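## Task

Press the green button to start the pen carriage, which then makes a single pass without pausing. A pen inks its own colour's lane only while the key of that colour is pressed all the way and the carriage is moving; a half-pressed key may or may not ink. At the end, the centre line through every printed box must carry ink, and no ink may lie outside any box. The sheet's border ruler puts the pens' start at 35 mm and their speed at 9.38 mm/s. Arm bases, in metres, with heading in degrees counter-clockwise from +x: arm1 x=+0.65 y=-0.16 z=+0.81 heading -179; arm2 x=-0.22 y=+0.65 z=+0.79 heading -92; arm3 x=-0.65 y=+0.15 z=+0.81 heading -3; arm4 x=-0.14 y=-0.65 z=+0.75 heading +93. Anything that stays correct only because a robot is still holding it does not count.

## Robot and tools

Setup. Four identical i2rt Big YAM arms (arm1, arm2, arm3, arm4) stand around a chart recorder. Each has six revolute joints, a two-finger gripper and a wrist camera that rides above the hand. Reach is roughly 1.0 m from the joint1 axis. A fixed room camera, cam_sheet, looks down at the sheet. Timing matters: ink appears only while a key is fully pressed and the carriage runs, so a key must go down when the pen position (start + speed x seconds since the green button) reaches a box and come up when it leaves it.

Frames. One shared scene frame, origin on the floor, +z up. The hand point lies midway between the fingertips; its z axis runs along the fingers and the fingers separate along its y axis. Base positions and headings are given in the task text.

execute_actions. Argument actions is a list holding exactly one action, or empty to just read state and images. The action is an object keyed by arm name; each arm entry has joints, an object of absolute joint targets by name (not offsets). Only the joints you name are commanded; all named motions start together and may finish at different times. Names, units, ranges: joint1_rad -2.879 to 2.879 (base yaw, positive counter-clockwise from above, 0 points the way the base faces); joint2_rad 0 to 3.141 (shoulder, 0 upper arm back and roughly level, positive lifts it then swings forward); joint3_rad 0 to 3.019 (elbow, 0 folded, positive opens); joint4_rad -1.692 to 1.57 (hand pitch, positive tilts fingers up); joint5_rad -1.57 to 1.57 (hand sideways, positive to the arm's right); joint6_rad -2.094 to 2.094 (roll, positive clockwise viewed from behind the hand); gripper_m 0 to 0.093 metres of fingertip gap. Done tolerances: ±0.045, ±0.14, ±0.09, ±0.055, ±0.03, ±0.035 rad and ±0.003 m. An action may last at most 15 s. Optional cameras: list of arm1_cam_wrist, arm2_cam_wrist, arm3_cam_wrist, arm4_cam_wrist, cam_sheet or all; omitted or null gives all, [] gives none. Any unknown key, camera or out-of-range value rejects the whole call and nothing moves. Joints move at different speeds, so the hand can sweep a wide path between postures.

wait: seconds, 0 to 10; commands nothing and returns state and images. zoom_image: camera plus region [x0, y0, x1, y1] in pixels of that camera's latest full image, top-left origin, at most 504 by 504. read_manual: section "licences" only, no motion. finished_scene: scene number (1 or 2); ends that scene for good and reports success.

Results. Each call returns every arm's joint_positions, joint torques (total drive output, offset, scaled and noisy, nonzero even in free air) and images, listed in the order on the pictures line. joint_status tells how each commanded motion ended: off_target (stopped short, may still push), contact_stop or time_out (target dropped, holds where it stopped, though a time_out joint may keep a nearby target and keep pushing; on_its_own lists this), not_followed (a self/inter-arm clearance check withheld the targets; the arm may retry them later), limit_stop_at_motor_heat. A joint_command not followed line may carry a cause. on_its_own reports uncommanded behaviour; held at means the target held, not the actual position. Joints left out of an action may still be driving to old targets. To relieve pushing, command the joint its reported position. Tiny target changes may not move a joint.

Cameras. Calibration (K, distortion D, T_world_to_cam, pos_world) is listed per camera at 896x504; actual cameras can differ slightly, and wrist camera poses depend on reported joint angles.

Avoid. Arms never stop on contact and can press hard; a hard squeeze between two arms ends the run, and hard hits may too. The clearance check ignores fingers, gripper housings and wrist cameras and can act late. After a reported stop, later motion, wait and finished_scene calls in the same reply are skipped.

Each tool is called after "Call:" as name([rows], argument=value, ...), one row to a line, values as JSON.

## Session

Call:
execute_actions(actions=[])

Scene clock: 0.00 s.
Joint torques (N m, as the arm reports them, + toward a larger angle): no reading
Motor temperatures (°C, as the motors report them): arm1=[26 24 27 25 26 26] | arm2=[27 28 25 28 28 26] | arm3=[24 27 26 24 27 25] | arm4=[28 27 28 27 28 28]
arm1.joint_positions: joint1_rad=+0.226 joint2_rad=+0.552 joint3_rad=+1.365 joint4_rad=-1.424 joint5_rad=-0.191 joint6_rad=+0.484 gripper_m=+0.095
arm1.joint_status: not commanded
arm1.hand: x=+0.4714 y=-0.2435 z=+1.3335 quat_wxyz=(-0.243, -0.882, +0.058, +0.400) (m; scene frame)
arm2.joint_positions: joint1_rad=+0.555 joint2_rad=+0.442 joint3_rad=+1.491 joint4_rad=-1.247 joint5_rad=+0.031 joint6_rad=+0.408 gripper_m=+0.094
arm2.joint_status: not commanded
arm2.hand: x=-0.1571 y=+0.5291 z=+1.4301 quat_wxyz=(-0.598, -0.523, -0.569, +0.213) (m; scene frame)
arm3.joint_positions: joint1_rad=-0.740 joint2_rad=+0.589 joint3_rad=+1.622 joint4_rad=-1.413 joint5_rad=+0.266 joint6_rad=+0.439 gripper_m=+0.095
arm3.joint_status: not commanded
arm3.hand: x=-0.5620 y=+0.0016 z=+1.4415 quat_wxyz=(-0.525, -0.531, -0.632, +0.206) (m; scene frame)
arm4.joint_positions: joint1_rad=-0.240 joint2_rad=+0.584 joint3_rad=+1.684 joint4_rad=-1.328 joint5_rad=+0.221 joint6_rad=+0.613 gripper_m=+0.095
arm4.joint_status: not commanded
arm4.hand: x=-0.0670 y=-0.5096 z=+1.4337 quat_wxyz=(-0.408, +0.225, -0.749, -0.471) (m; scene frame)
pictures: arm1_cam_wrist, arm2_cam_wrist, arm3_cam_wrist, arm4_cam_wrist, cam_sheet
Images, in order (width x height): arm1_cam_wrist 896x504, arm2_cam_wrist 896x504, arm3_cam_wrist 896x504, arm4_cam_wrist 896x504, cam_sheet 896x504.

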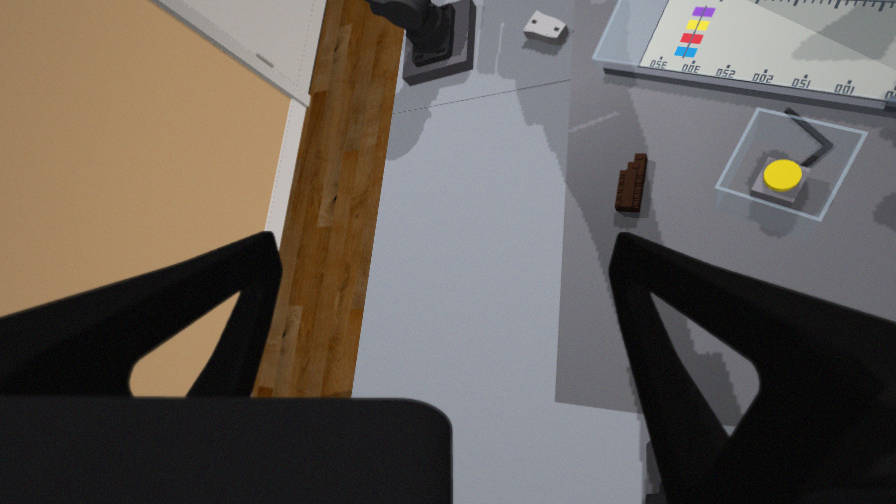

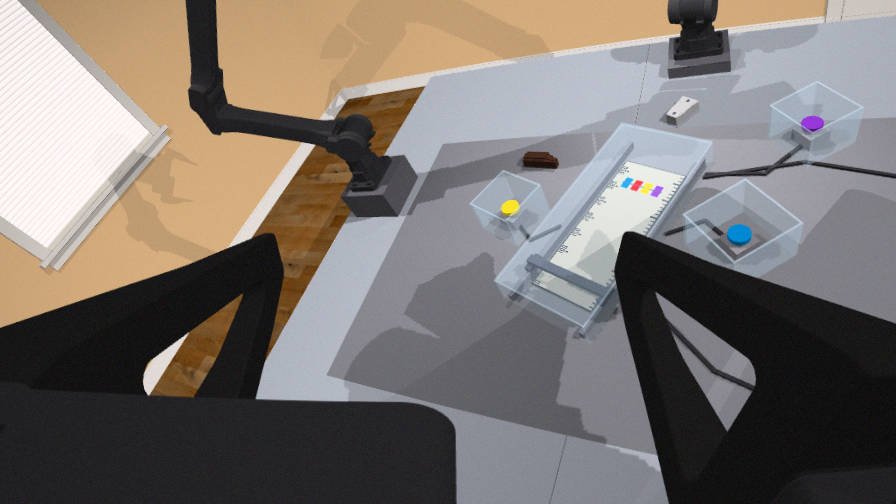

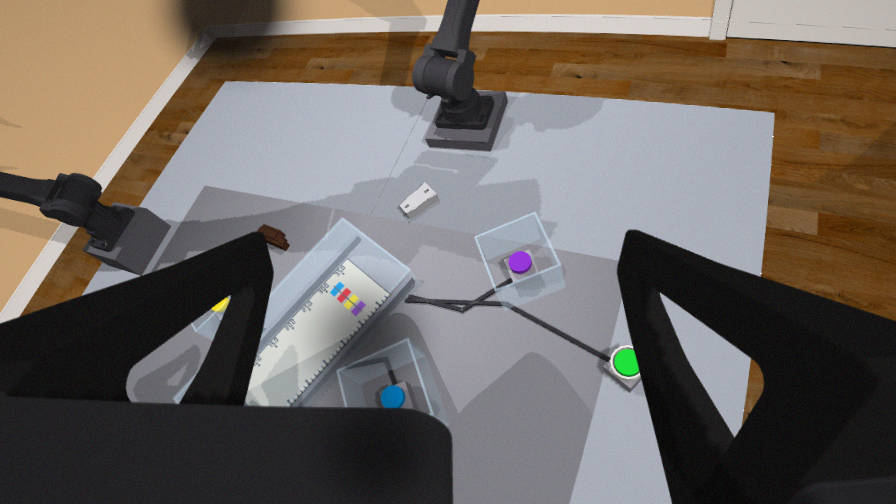

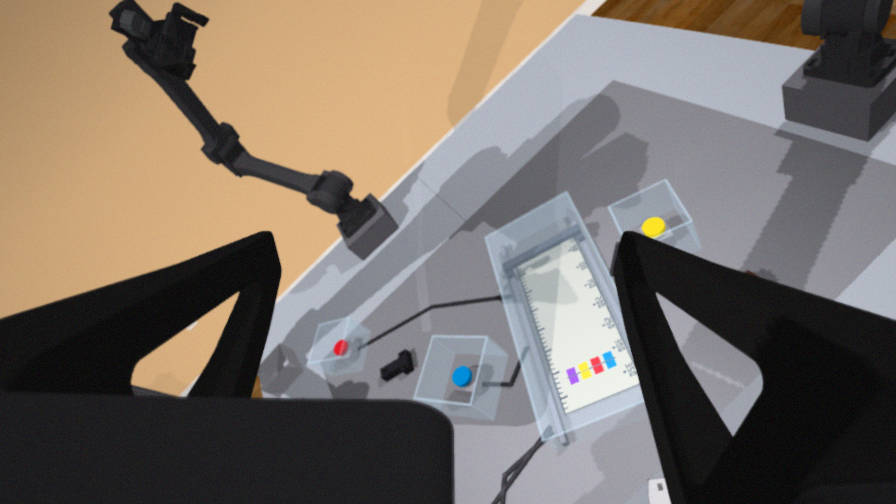

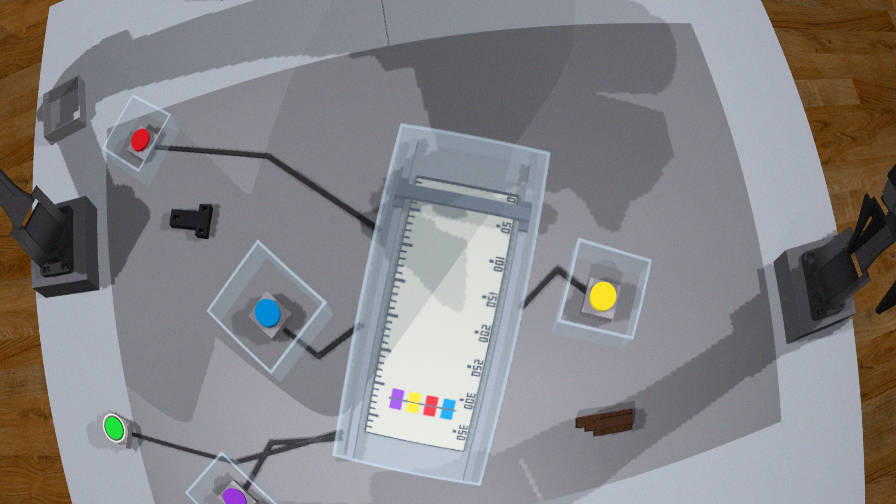

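Call:
zoom_image(camera="cam_sheet", region=[330, 160, 560, 470])

Region (330, 160, 560, 470) of cam_sheet's 896x504 image, scaled by 1.626, with more detail than that image has; it fills the left 374 columns of this view, and the rest is white.

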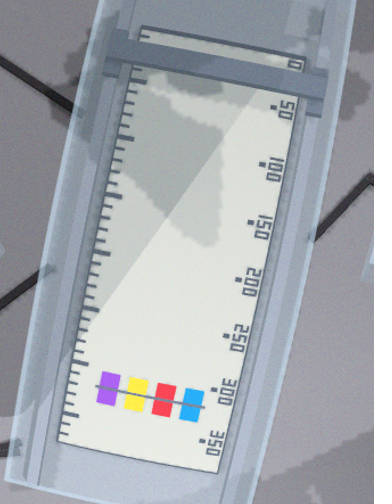

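Call:
execute_actions([
  {"arm1":{"joints":{"joint1_rad":-0.227,"joint2_rad":1.552,"joint3_rad":1.136,"joint4_rad":-1.155,"joint5_rad":0,"joint6_rad":0,"gripper_m":0}},"arm2":{"joints":{"joint1_rad":-0.606,"joint2_rad":1.442,"joint3_rad":1.069,"joint4_rad":-1.199,"joint5_rad":0,"joint6_rad":0,"gripper_m":0}},"arm3":{"joints":{"joint1_rad":-0.311,"joint2_rad":1.569,"joint3_rad":1.157,"joint4_rad":-1.159,"joint5_rad":0,"joint6_rad":0,"gripper_m":0}},"arm4":{"joints":{"joint1_rad":0.529,"joint2_rad":1.484,"joint3_rad":1.224,"joint4_rad":-1.311,"joint5_rad":0,"joint6_rad":0,"gripper_m":0}}},
])

Scene clock: 35.23 s.
Joint torques (N m, as the arm reports them, + toward a larger angle): arm1=[ -0.2  -10.37   8.48   1.06   0.11  -0.08] | arm2=[  0.42 -10.93   8.45   1.15  -0.04  -0.15] | arm3=[-0.2  -9.57 10.99  0.53 -0.04 -0.1 ] | arm4=[  0.38 -10.02   9.63   0.36   0.02  -0.2 ]
Motor temperatures (°C, as the motors report them): arm1=[26 24 31 26 26 26] | arm2=[27 28 28 28 28 26] | arm3=[24 28 30 24 27 25] | arm4=[28 28 30 27 28 28]
arm1.joint_positions: joint1_rad=-0.229 joint2_rad=+1.551 joint3_rad=+1.139 joint4_rad=-1.166 joint5_rad=-0.002 joint6_rad=+0.008 gripper_m=+0.001
arm1.joint_status: all done
arm1.hand: x=+0.2310 y=-0.0743 z=+0.9213 quat_wxyz=(+0.000, -0.994, +0.106, -0.002) (m; scene frame)
arm2.joint_positions: joint1_rad=-0.608 joint2_rad=+1.441 joint3_rad=+1.047 joint4_rad=-1.208 joint5_rad=-0.001 joint6_rad=+0.011 gripper_m=+0.000
arm2.joint_status: all done
arm2.hand: x=-0.4528 y=+0.3448 z=+0.9163 quat_wxyz=(+0.005, -0.897, -0.441, -0.014) (m; scene frame)
arm3.joint_positions: joint1_rad=-0.308 joint2_rad=+1.547 joint3_rad=+1.139 joint4_rad=-1.163 joint5_rad=+0.001 joint6_rad=+0.015 gripper_m=+0.001
arm3.joint_status: all done
arm3.hand: x=-0.2462 y=-0.0003 z=+0.9151 quat_wxyz=(+0.005, -0.182, -0.983, +0.002) (m; scene frame)
arm4.joint_positions: joint1_rad=+0.536 joint2_rad=+1.477 joint3_rad=+1.196 joint4_rad=-1.306 joint5_rad=+0.001 joint6_rad=+0.012 gripper_m=+0.001
arm4.joint_status: all done
arm4.hand: x=-0.3649 y=-0.3028 z=+0.9154 quat_wxyz=(+0.005, +0.877, -0.480, +0.005) (m; scene frame)
pictures: arm1_cam_wrist, arm2_cam_wrist, arm3_cam_wrist, arm4_cam_wrist, cam_sheet
camera_calibration (this result's frames):
arm1_cam_wrist: T_world_to_cam=[[0.208558, 0.977996, 0.00531184, 0.0166082], [0.795364, -0.172767, 0.580989, -0.724262], [0.569123, -0.116945, -0.813894, 0.731932], [0, 0, 0, 1]] pos_world=[0.156029, -0.0557756, 1.01641]
arm2_cam_wrist: T_world_to_cam=[[-0.785521, 0.618793, 0.00722862, -0.575247], [0.496577, 0.623319, 0.604056, -0.534495], [0.36928, 0.478088, -0.796909, 0.85425], [0, 0, 0, 1]] pos_world=[-0.501908, 0.280713, 1.00778]
arm3_cam_wrist: T_world_to_cam=[[-0.372368, -0.928026, 0.0104596, -0.105911], [-0.743239, 0.304935, 0.595491, -0.725974], [-0.555821, 0.213968, -0.803294, 0.720982], [0, 0, 0, 1]] pos_world=[-0.178273, -0.0311804, 1.01258]
arm4_cam_wrist: T_world_to_cam=[[0.835601, 0.54933, -0.00282216, 0.473617], [0.436001, -0.660069, 0.611728, -0.597807], [0.334178, -0.512391, -0.791063, 0.812395], [0, 0, 0, 1]] pos_world=[-0.406595, -0.238502, 1.00969]
Images, in order (width x height): arm1_cam_wrist 896x504, arm2_cam_wrist 896x504, arm3_cam_wrist 896x504, arm4_cam_wrist 896x504, cam_sheet 896x504.

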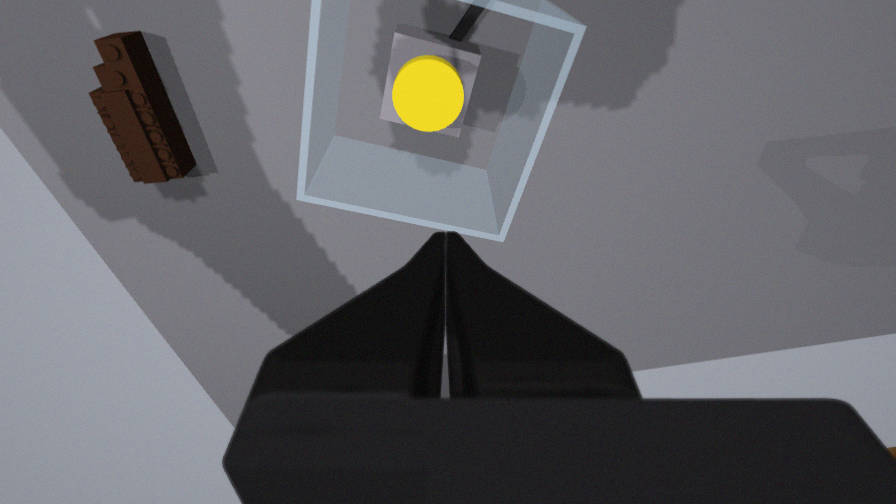

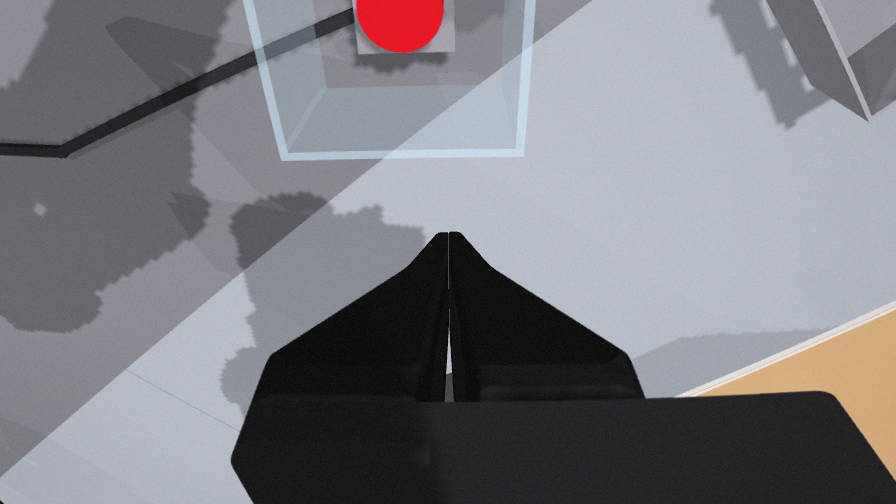

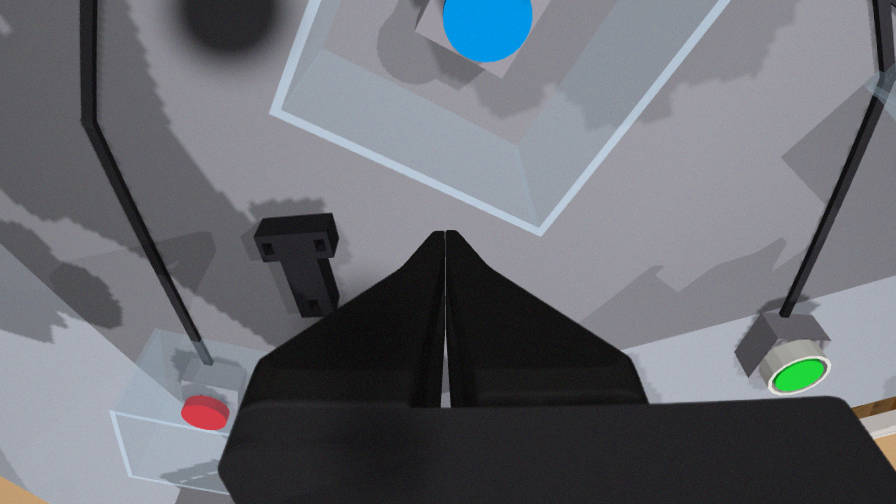

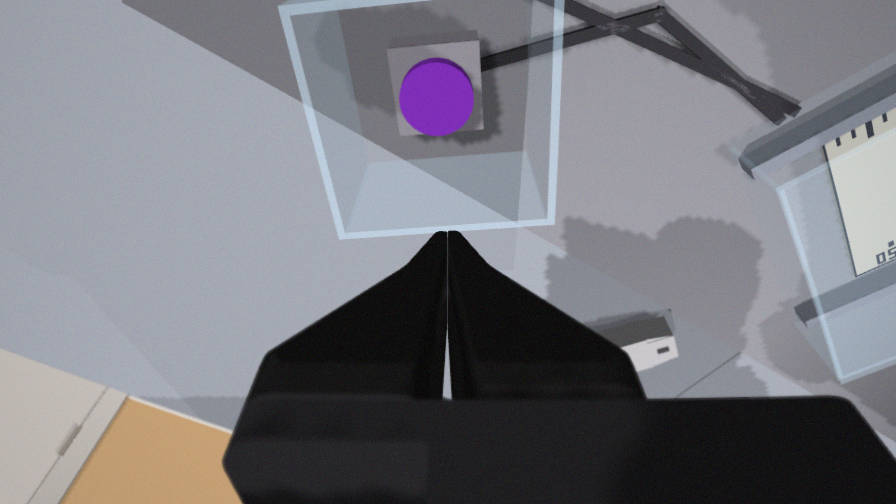

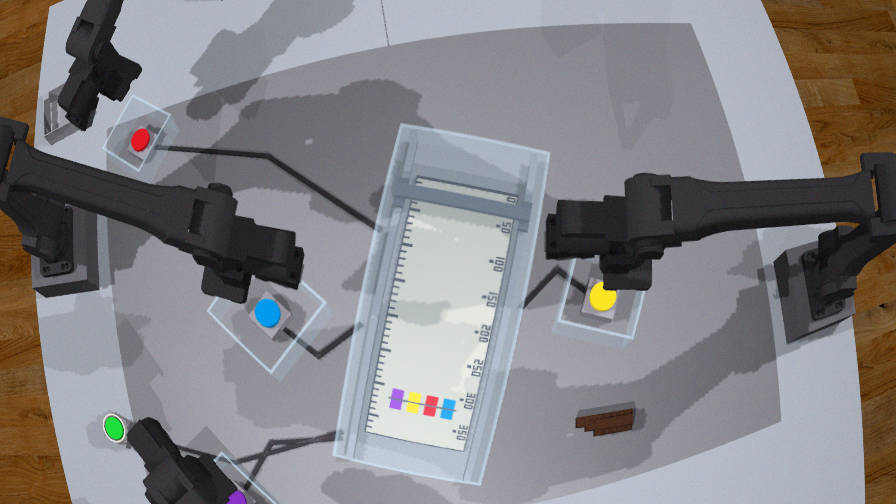

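Call:
execute_actions([
  {"arm1":{"joints":{"joint1_rad":-0.203}},"arm2":{"joints":{"joint1_rad":-0.556,"joint2_rad":1.552,"joint3_rad":1.145,"joint4_rad":-1.155}},"arm3":{"joints":{"joint1_rad":-0.351,"joint2_rad":1.653,"joint3_rad":1.215,"joint4_rad":-1.133}},"arm4":{"joints":{"joint1_rad":0.548}}},
], cameras=[])

Call:
execute_actions([
  {"arm1":{"joints":{"joint2_rad":1.707,"joint3_rad":1.027,"joint4_rad":-0.89}},"arm2":{"joints":{"joint2_rad":1.661,"joint3_rad":1.035,"joint4_rad":-0.937}},"arm3":{"joints":{"joint2_rad":1.763,"joint3_rad":1.12,"joint4_rad":-0.928}},"arm4":{"joints":{"joint2_rad":1.559,"joint3_rad":1.035,"joint4_rad":-1.038}}},
])

Scene clock: 56.63 s.
Joint torques (N m, as the arm reports them, + toward a larger angle): arm1=[  0.18 -10.48   8.4    1.05   0.12  -0.07] | arm2=[  0.2  -12.98   9.87   1.26  -0.04  -0.15] | arm3=[  0.55 -10.42  12.62   0.88  -0.03  -0.12] | arm4=[  1.78 -10.58   9.51   0.36   0.03  -0.19]
Motor temperatures (°C, as the motors report them): arm1=[26 25 31 26 26 26] | arm2=[27 28 30 28 28 26] | arm3=[24 28 32 24 27 25] | arm4=[28 28 34 27 28 28]
arm1.joint_positions: joint1_rad=-0.208 joint2_rad=+1.551 joint3_rad=+1.139 joint4_rad=-1.166 joint5_rad=-0.002 joint6_rad=+0.007 gripper_m=+0.001
arm1.joint_status: all done
arm1.hand: x=+0.2292 y=-0.0832 z=+0.9213 quat_wxyz=(+0.000, -0.995, +0.096, -0.002) (m; scene frame)
arm2.joint_positions: joint1_rad=-0.556 joint2_rad=+1.560 joint3_rad=+1.099 joint4_rad=-1.168 joint5_rad=-0.001 joint6_rad=+0.010 gripper_m=+0.000
arm2.joint_status: all done
arm2.hand: x=-0.4523 y=+0.3099 z=+0.8883 quat_wxyz=(+0.012, -0.885, -0.464, -0.026) (m; scene frame)
arm3.joint_positions: joint1_rad=-0.351 joint2_rad=+1.637 joint3_rad=+1.173 joint4_rad=-1.142 joint5_rad=+0.001 joint6_rad=+0.014 gripper_m=+0.001
arm3.joint_status: all done
arm3.hand: x=-0.2384 y=-0.0240 z=+0.8891 quat_wxyz=(+0.023, -0.203, -0.979, -0.002) (m; scene frame)
arm4.joint_positions: joint1_rad=+0.539 joint2_rad=+1.477 joint3_rad=+1.196 joint4_rad=-1.306 joint5_rad=+0.001 joint6_rad=+0.011 gripper_m=+0.001
arm4.joint_status: all done
arm4.hand: x=-0.3660 y=-0.3035 z=+0.9154 quat_wxyz=(+0.005, +0.878, -0.478, +0.005) (m; scene frame)
pictures: none
No camera images: the call's "cameras" was empty. Leave "cameras" out to get every camera's image.

Scene clock: 57.70 s.
Joint torques (N m, as the arm reports them, + toward a larger angle): arm1=[  0.06 -13.21   7.77   1.13   0.12  -0.07] | arm2=[  0.3  -14.51   6.84   1.52  -0.04  -0.15] | arm3=[  0.84 -12.17   8.65   0.83  -0.04  -0.12] | arm4=[  1.66 -11.49   7.6    0.88   0.04  -0.18]
Motor temperatures (°C, as the motors report them): arm1=[26 25 31 26 26 26] | arm2=[27 28 30 28 28 26] | arm3=[24 28 32 24 27 25] | arm4=[28 28 34 27 28 28]
arm1.joint_positions: joint1_rad=-0.208 joint2_rad=+1.724 joint3_rad=+1.023 joint4_rad=-0.903 joint5_rad=-0.002 joint6_rad=+0.007 gripper_m=+0.001
arm1.joint_status: all done
arm1.hand: x=+0.2289 y=-0.0828 z=+0.8118 quat_wxyz=(-0.001, -0.995, +0.096, -0.015) (m; scene frame)
arm2.joint_positions: joint1_rad=-0.556 joint2_rad=+1.677 joint3_rad=+1.020 joint4_rad=-0.954 joint5_rad=-0.001 joint6_rad=+0.010 gripper_m=+0.000
arm2.joint_status: all done
arm2.hand: x=-0.4571 y=+0.3025 z=+0.8146 quat_wxyz=(+0.008, -0.885, -0.464, -0.018) (m; scene frame)
arm3.joint_positions: joint1_rad=-0.351 joint2_rad=+1.756 joint3_rad=+1.117 joint4_rad=-0.940 joint5_rad=+0.001 joint6_rad=+0.014 gripper_m=+0.001
arm3.joint_status: all done
arm3.hand: x=-0.2249 y=-0.0300 z=+0.8184 quat_wxyz=(+0.009, -0.203, -0.979, +0.001) (m; scene frame)
arm4.joint_positions: joint1_rad=+0.539 joint2_rad=+1.562 joint3_rad=+1.022 joint4_rad=-1.046 joint5_rad=+0.001 joint6_rad=+0.011 gripper_m=+0.001
arm4.joint_status: all done
arm4.hand: x=-0.3627 y=-0.3093 z=+0.8208 quat_wxyz=(+0.005, +0.878, -0.478, +0.005) (m; scene frame)
pictures: arm1_cam_wrist, arm2_cam_wrist, arm3_cam_wrist, arm4_cam_wrist, cam_sheet
camera_calibration (this result's frames):
arm1_cam_wrist: T_world_to_cam=[[0.187554, 0.982239, 0.00550581, 0.0309069], [0.783281, -0.152941, 0.602561, -0.673564], [0.592701, -0.1087, -0.798054, 0.625453], [0, 0, 0, 1]] pos_world=[0.151087, -0.0653869, 0.904839]
arm2_cam_wrist: T_world_to_cam=[[-0.817046, 0.576524, 0.00747002, -0.553448], [0.459764, 0.643647, 0.611829, -0.473879], [0.347926, 0.503327, -0.790955, 0.772795], [0, 0, 0, 1]] pos_world=[-0.503195, 0.235118, 0.905313]
arm3_cam_wrist: T_world_to_cam=[[-0.411621, -0.911288, 0.0110675, -0.133326], [-0.725534, 0.335018, 0.601135, -0.64322], [-0.551515, 0.23941, -0.79907, 0.659796], [0, 0, 0, 1]] pos_world=[-0.15767, -0.0639696, 0.915362]
arm4_cam_wrist: T_world_to_cam=[[0.83371, 0.552195, -0.00282146, 0.47526], [0.438397, -0.658772, 0.611414, -0.543664], [0.335761, -0.510979, -0.791306, 0.734696], [0, 0, 0, 1]] pos_world=[-0.404571, -0.245173, 0.915114]
Images, in order (width x height): arm1_cam_wrist 896x504, arm2_cam_wrist 896x504, arm3_cam_wrist 896x504, arm4_cam_wrist 896x504, cam_sheet 896x504.

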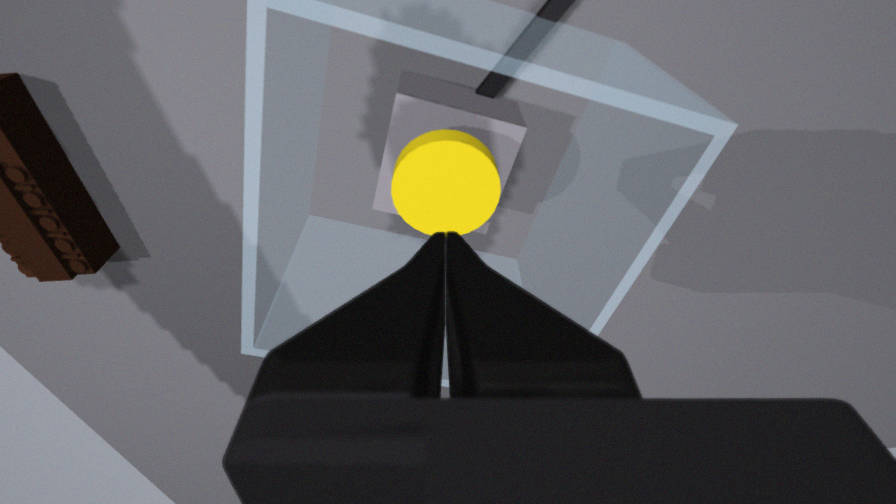

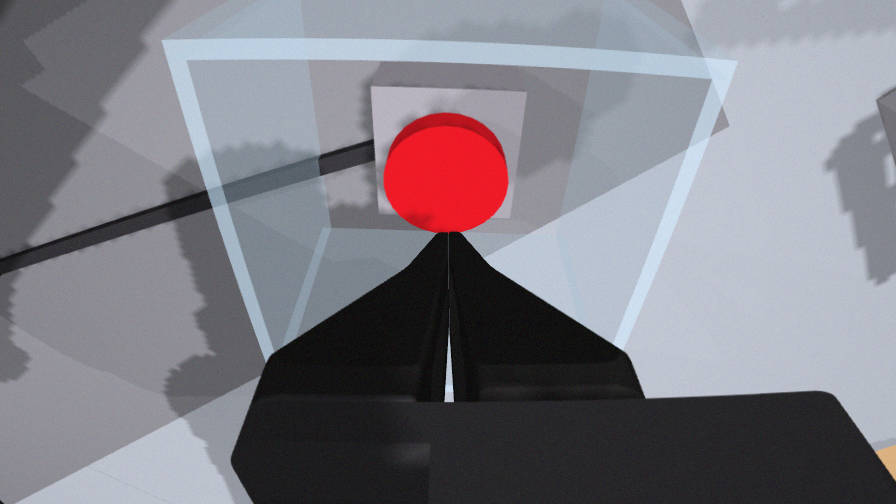

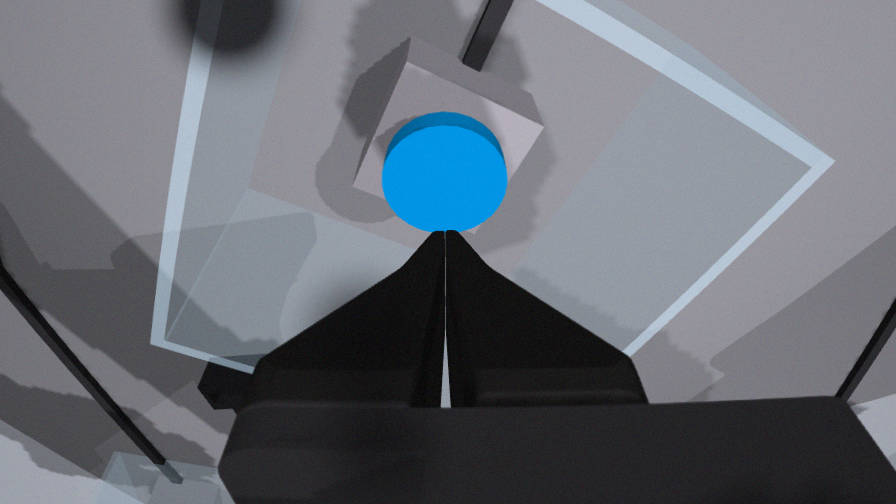

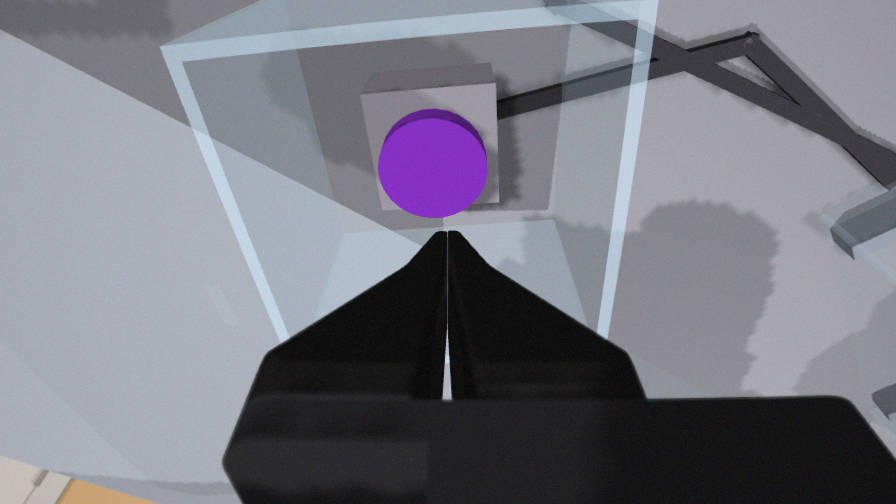

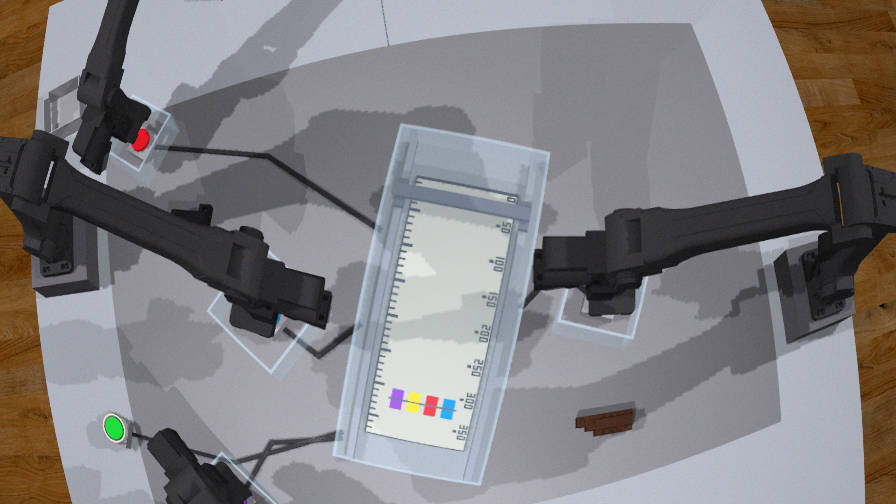

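Call:
execute_actions([
  {"arm1":{"joints":{"joint2_rad":1.787,"joint3_rad":1.0,"joint4_rad":-0.77}},"arm2":{"joints":{"joint2_rad":1.741,"joint3_rad":1.03,"joint4_rad":-0.83}},"arm3":{"joints":{"joint2_rad":1.843,"joint3_rad":1.10,"joint4_rad":-0.82}},"arm4":{"joints":{"joint1_rad":0.565,"joint2_rad":1.649,"joint3_rad":1.0,"joint4_rad":-0.91}}},
])

Call:
wait(seconds=1)

Scene clock: 65.27 s.
Joint torques (N m, as the arm reports them, + toward a larger angle): arm1=[  0.03 -11.53   6.48   1.24   0.12  -0.07] | arm2=[  0.25 -14.16   6.21   1.61  -0.04  -0.15] | arm3=[  0.98 -12.06   7.25   1.    -0.06  -0.1 ] | arm4=[  1.5  -11.81   6.51   0.94   0.03  -0.18]
Motor temperatures (°C, as the motors report them): arm1=[26 25 31 26 26 26] | arm2=[27 29 29 28 28 26] | arm3=[24 29 32 24 27 25] | arm4=[28 28 33 27 28 28]
arm1.joint_positions: joint1_rad=-0.208 joint2_rad=+1.779 joint3_rad=+1.007 joint4_rad=-0.784 joint5_rad=-0.002 joint6_rad=+0.007 gripper_m=+0.001
arm1.joint_status: all done
arm1.hand: x=+0.2156 y=-0.0802 z=+0.7844 quat_wxyz=(+0.001, -0.995, +0.096, +0.009) (m; scene frame)
arm2.joint_positions: joint1_rad=-0.556 joint2_rad=+1.744 joint3_rad=+1.020 joint4_rad=-0.848 joint5_rad=-0.001 joint6_rad=+0.010 gripper_m=+0.000
arm2.joint_status: all done
arm2.hand: x=-0.4671 y=+0.2876 z=+0.7867 quat_wxyz=(-0.002, -0.886, -0.465, +0.000) (m; scene frame)
arm3.joint_positions: joint1_rad=-0.351 joint2_rad=+1.823 joint3_rad=+1.104 joint4_rad=-0.833 joint5_rad=+0.001 joint6_rad=+0.014 gripper_m=+0.001
arm3.joint_status: all done
arm3.hand: x=-0.2150 y=-0.0342 z=+0.7846 quat_wxyz=(-0.004, -0.203, -0.979, +0.004) (m; scene frame)
arm4.joint_positions: joint1_rad=+0.559 joint2_rad=+1.643 joint3_rad=+0.999 joint4_rad=-0.918 joint5_rad=+0.001 joint6_rad=+0.011 gripper_m=+0.001
arm4.joint_status: all done
arm4.hand: x=-0.3775 y=-0.3025 z=+0.7813 quat_wxyz=(-0.001, +0.883, -0.470, -0.005) (m; scene frame)
pictures: arm1_cam_wrist, arm2_cam_wrist, arm3_cam_wrist, arm4_cam_wrist, cam_sheet
camera_calibration (this result's frames):
arm1_cam_wrist: T_world_to_cam=[[0.18767, 0.982218, 0.0052925, 0.0311761], [0.811069, -0.158004, 0.563206, -0.621756], [0.554028, -0.101404, -0.826299, 0.642838], [0, 0, 0, 1]] pos_world=[0.142287, -0.063675, 0.881189]
arm2_cam_wrist: T_world_to_cam=[[-0.816836, 0.576831, 0.00667348, -0.552182], [0.473069, 0.663191, 0.579985, -0.41699], [0.330128, 0.47691, -0.8146, 0.779633], [0, 0, 0, 1]] pos_world=[-0.511155, 0.223246, 0.880622]
arm3_cam_wrist: T_world_to_cam=[[-0.411772, -0.911229, 0.0102974, -0.132216], [-0.739921, 0.340914, 0.57991, -0.600504], [-0.531941, 0.231171, -0.814616, 0.655351], [0, 0, 0, 1]] pos_world=[-0.15016, -0.0672575, 0.883459]
arm4_cam_wrist: T_world_to_cam=[[0.822403, 0.568899, -0.00276267, 0.484479], [0.459527, -0.661416, 0.592759, -0.486739], [0.335393, -0.488756, -0.805375, 0.72945], [0, 0, 0, 1]] pos_world=[-0.419419, -0.241034, 0.877338]
Images, in order (width x height): arm1_cam_wrist 896x504, arm2_cam_wrist 896x504, arm3_cam_wrist 896x504, arm4_cam_wrist 896x504, cam_sheet 896x504.

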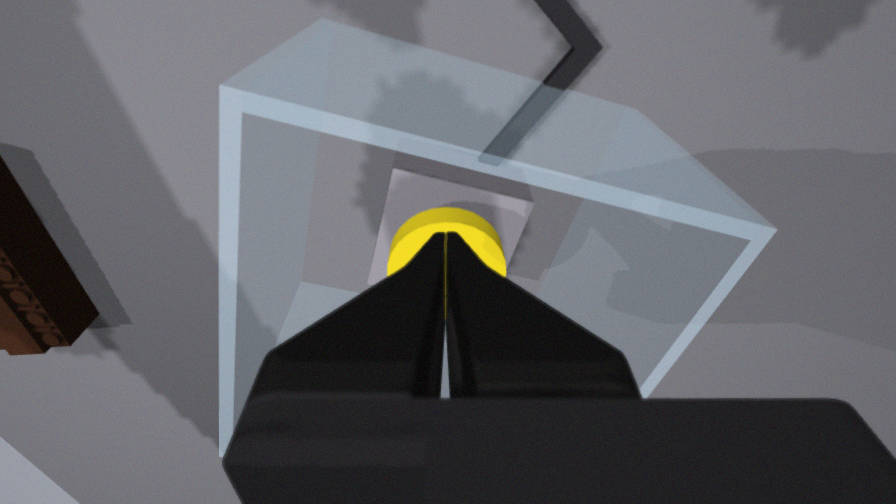

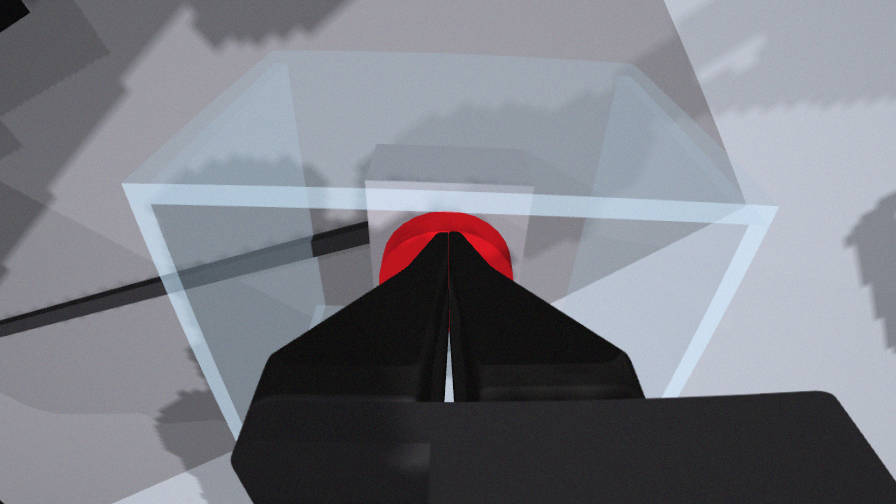

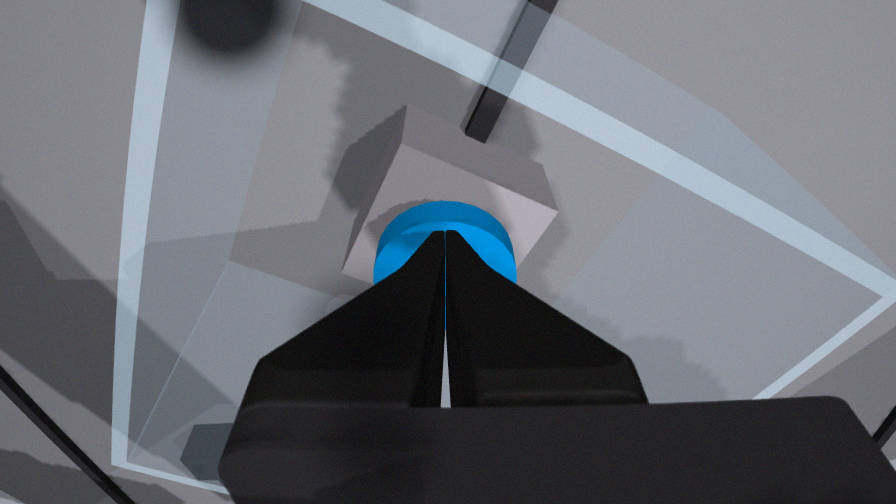

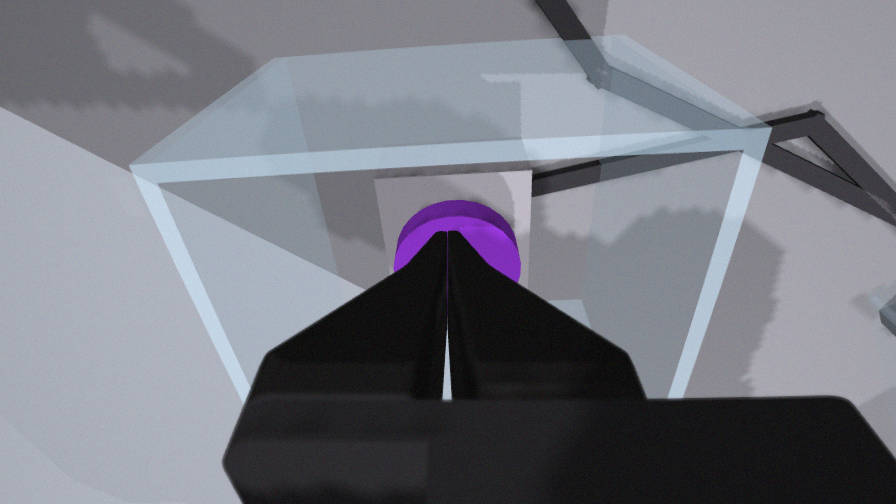

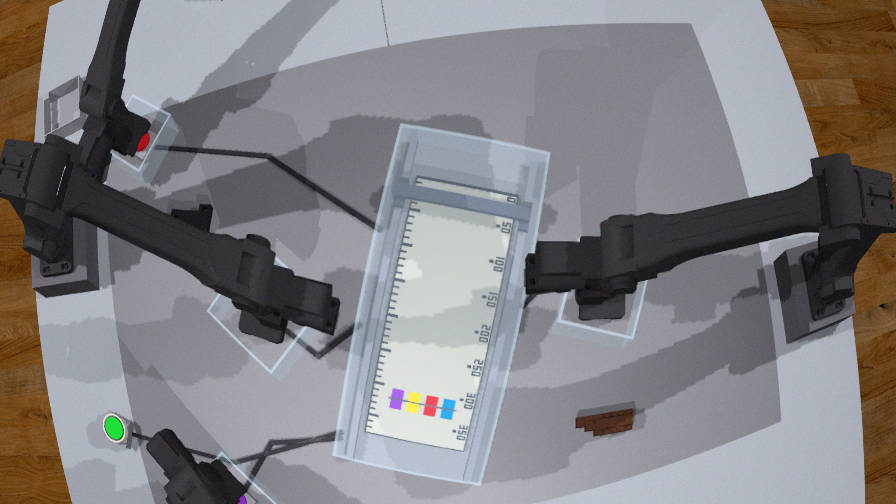

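Scene clock: 66.27 s.
Joint torques (N m, as the arm reports them, + toward a larger angle): arm1=[  0.03 -11.53   6.41   1.26   0.12  -0.07] | arm2=[  0.26 -14.12   6.17   1.63  -0.04  -0.15] | arm3=[  0.16 -11.92   7.49   1.03  -0.02  -0.11] | arm4=[  1.45 -11.65   6.51   0.97   0.03  -0.18]
Motor temperatures (°C, as the motors report them): arm1=[26 25 31 26 26 26] | arm2=[27 29 29 28 28 26] | arm3=[24 29 32 24 27 25] | arm4=[28 28 33 27 28 28]
arm1.joint_positions: joint1_rad=-0.208 joint2_rad=+1.779 joint3_rad=+1.007 joint4_rad=-0.784 joint5_rad=-0.002 joint6_rad=+0.007 gripper_m=+0.001
arm1.joint_status: all done
arm1.hand: x=+0.2156 y=-0.0802 z=+0.7844 quat_wxyz=(+0.001, -0.995, +0.096, +0.009) (m; scene frame)
arm2.joint_positions: joint1_rad=-0.556 joint2_rad=+1.744 joint3_rad=+1.020 joint4_rad=-0.848 joint5_rad=-0.001 joint6_rad=+0.010 gripper_m=+0.000
arm2.joint_status: all done
arm2.hand: x=-0.4671 y=+0.2876 z=+0.7867 quat_wxyz=(-0.002, -0.886, -0.465, +0.000) (m; scene frame)
arm3.joint_positions: joint1_rad=-0.351 joint2_rad=+1.823 joint3_rad=+1.104 joint4_rad=-0.833 joint5_rad=+0.001 joint6_rad=+0.014 gripper_m=+0.001
arm3.joint_status: all done
arm3.hand: x=-0.2150 y=-0.0342 z=+0.7846 quat_wxyz=(-0.004, -0.203, -0.979, +0.004) (m; scene frame)
arm4.joint_positions: joint1_rad=+0.559 joint2_rad=+1.643 joint3_rad=+0.999 joint4_rad=-0.918 joint5_rad=+0.001 joint6_rad=+0.011 gripper_m=+0.001
arm4.joint_status: all done
arm4.hand: x=-0.3775 y=-0.3025 z=+0.7813 quat_wxyz=(-0.001, +0.883, -0.470, -0.005) (m; scene frame)
wait: 1.00 s; at rest by 0.27 s
pictures: arm1_cam_wrist, arm2_cam_wrist, arm3_cam_wrist, arm4_cam_wrist, cam_sheet
camera_calibration (this result's frames):
arm1_cam_wrist: T_world_to_cam=[[0.18767, 0.982218, 0.0052925, 0.0311761], [0.811069, -0.158004, 0.563206, -0.621756], [0.554028, -0.101404, -0.826299, 0.642838], [0, 0, 0, 1]] pos_world=[0.142287, -0.063675, 0.881189]
arm2_cam_wrist: T_world_to_cam=[[-0.816836, 0.576831, 0.00667348, -0.552182], [0.473069, 0.663191, 0.579985, -0.41699], [0.330128, 0.47691, -0.8146, 0.779633], [0, 0, 0, 1]] pos_world=[-0.511155, 0.223246, 0.880622]
arm3_cam_wrist: T_world_to_cam=[[-0.411772, -0.911229, 0.0102974, -0.132216], [-0.739921, 0.340914, 0.57991, -0.600504], [-0.531941, 0.231171, -0.814616, 0.655351], [0, 0, 0, 1]] pos_world=[-0.15016, -0.0672575, 0.883459]
arm4_cam_wrist: T_world_to_cam=[[0.822403, 0.568899, -0.00276267, 0.484479], [0.459527, -0.661416, 0.592759, -0.486739], [0.335393, -0.488756, -0.805375, 0.72945], [0, 0, 0, 1]] pos_world=[-0.419419, -0.241034, 0.877338]
Images, in order (width x height): arm1_cam_wrist 896x504, arm2_cam_wrist 896x504, arm3_cam_wrist 896x504, arm4_cam_wrist 896x504, cam_sheet 896x504.

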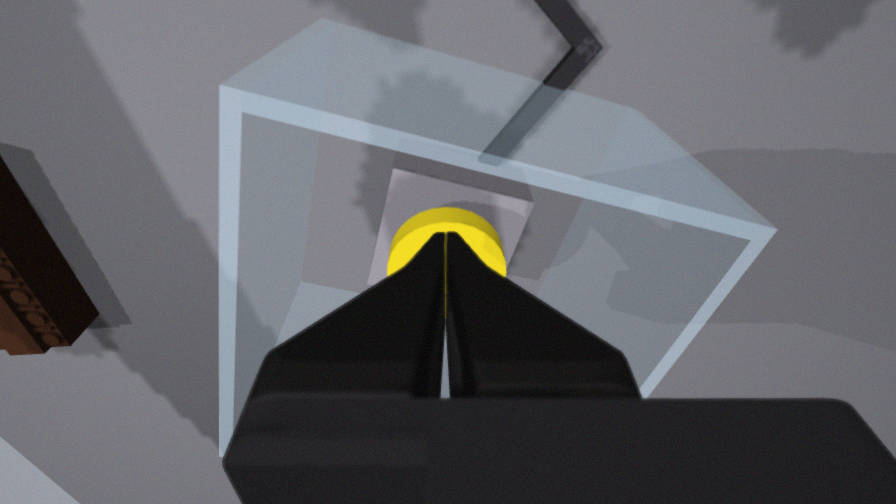

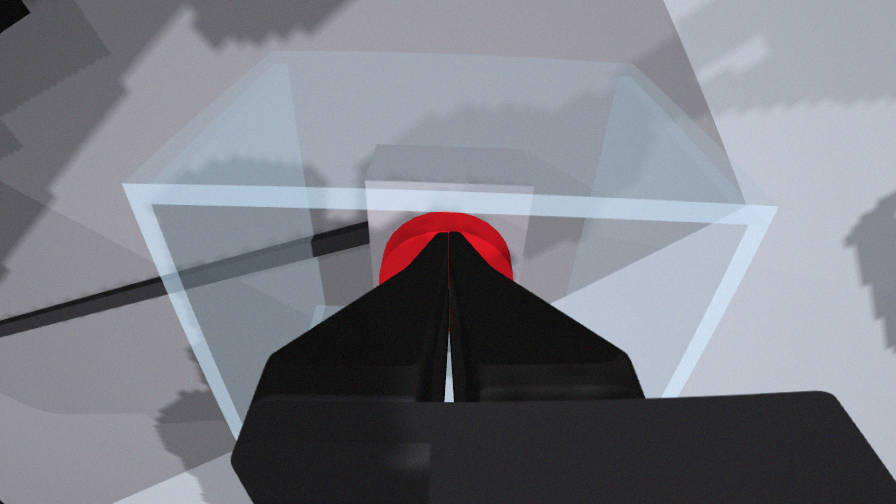

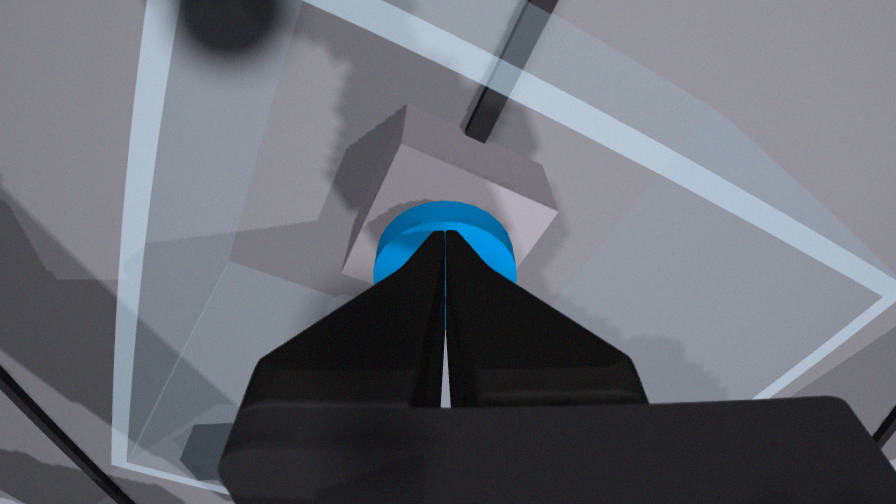

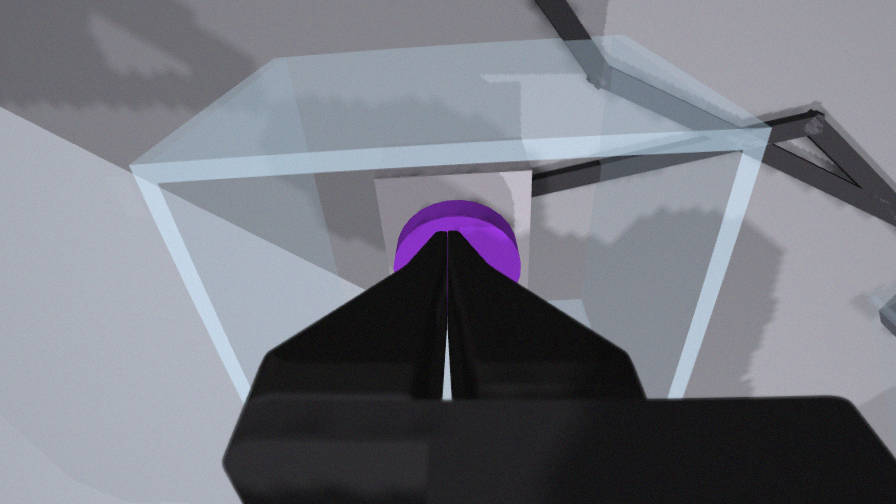

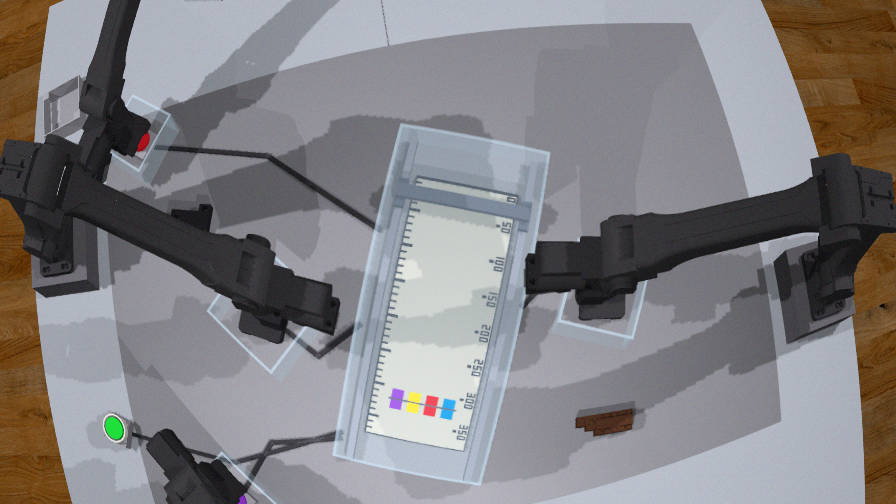

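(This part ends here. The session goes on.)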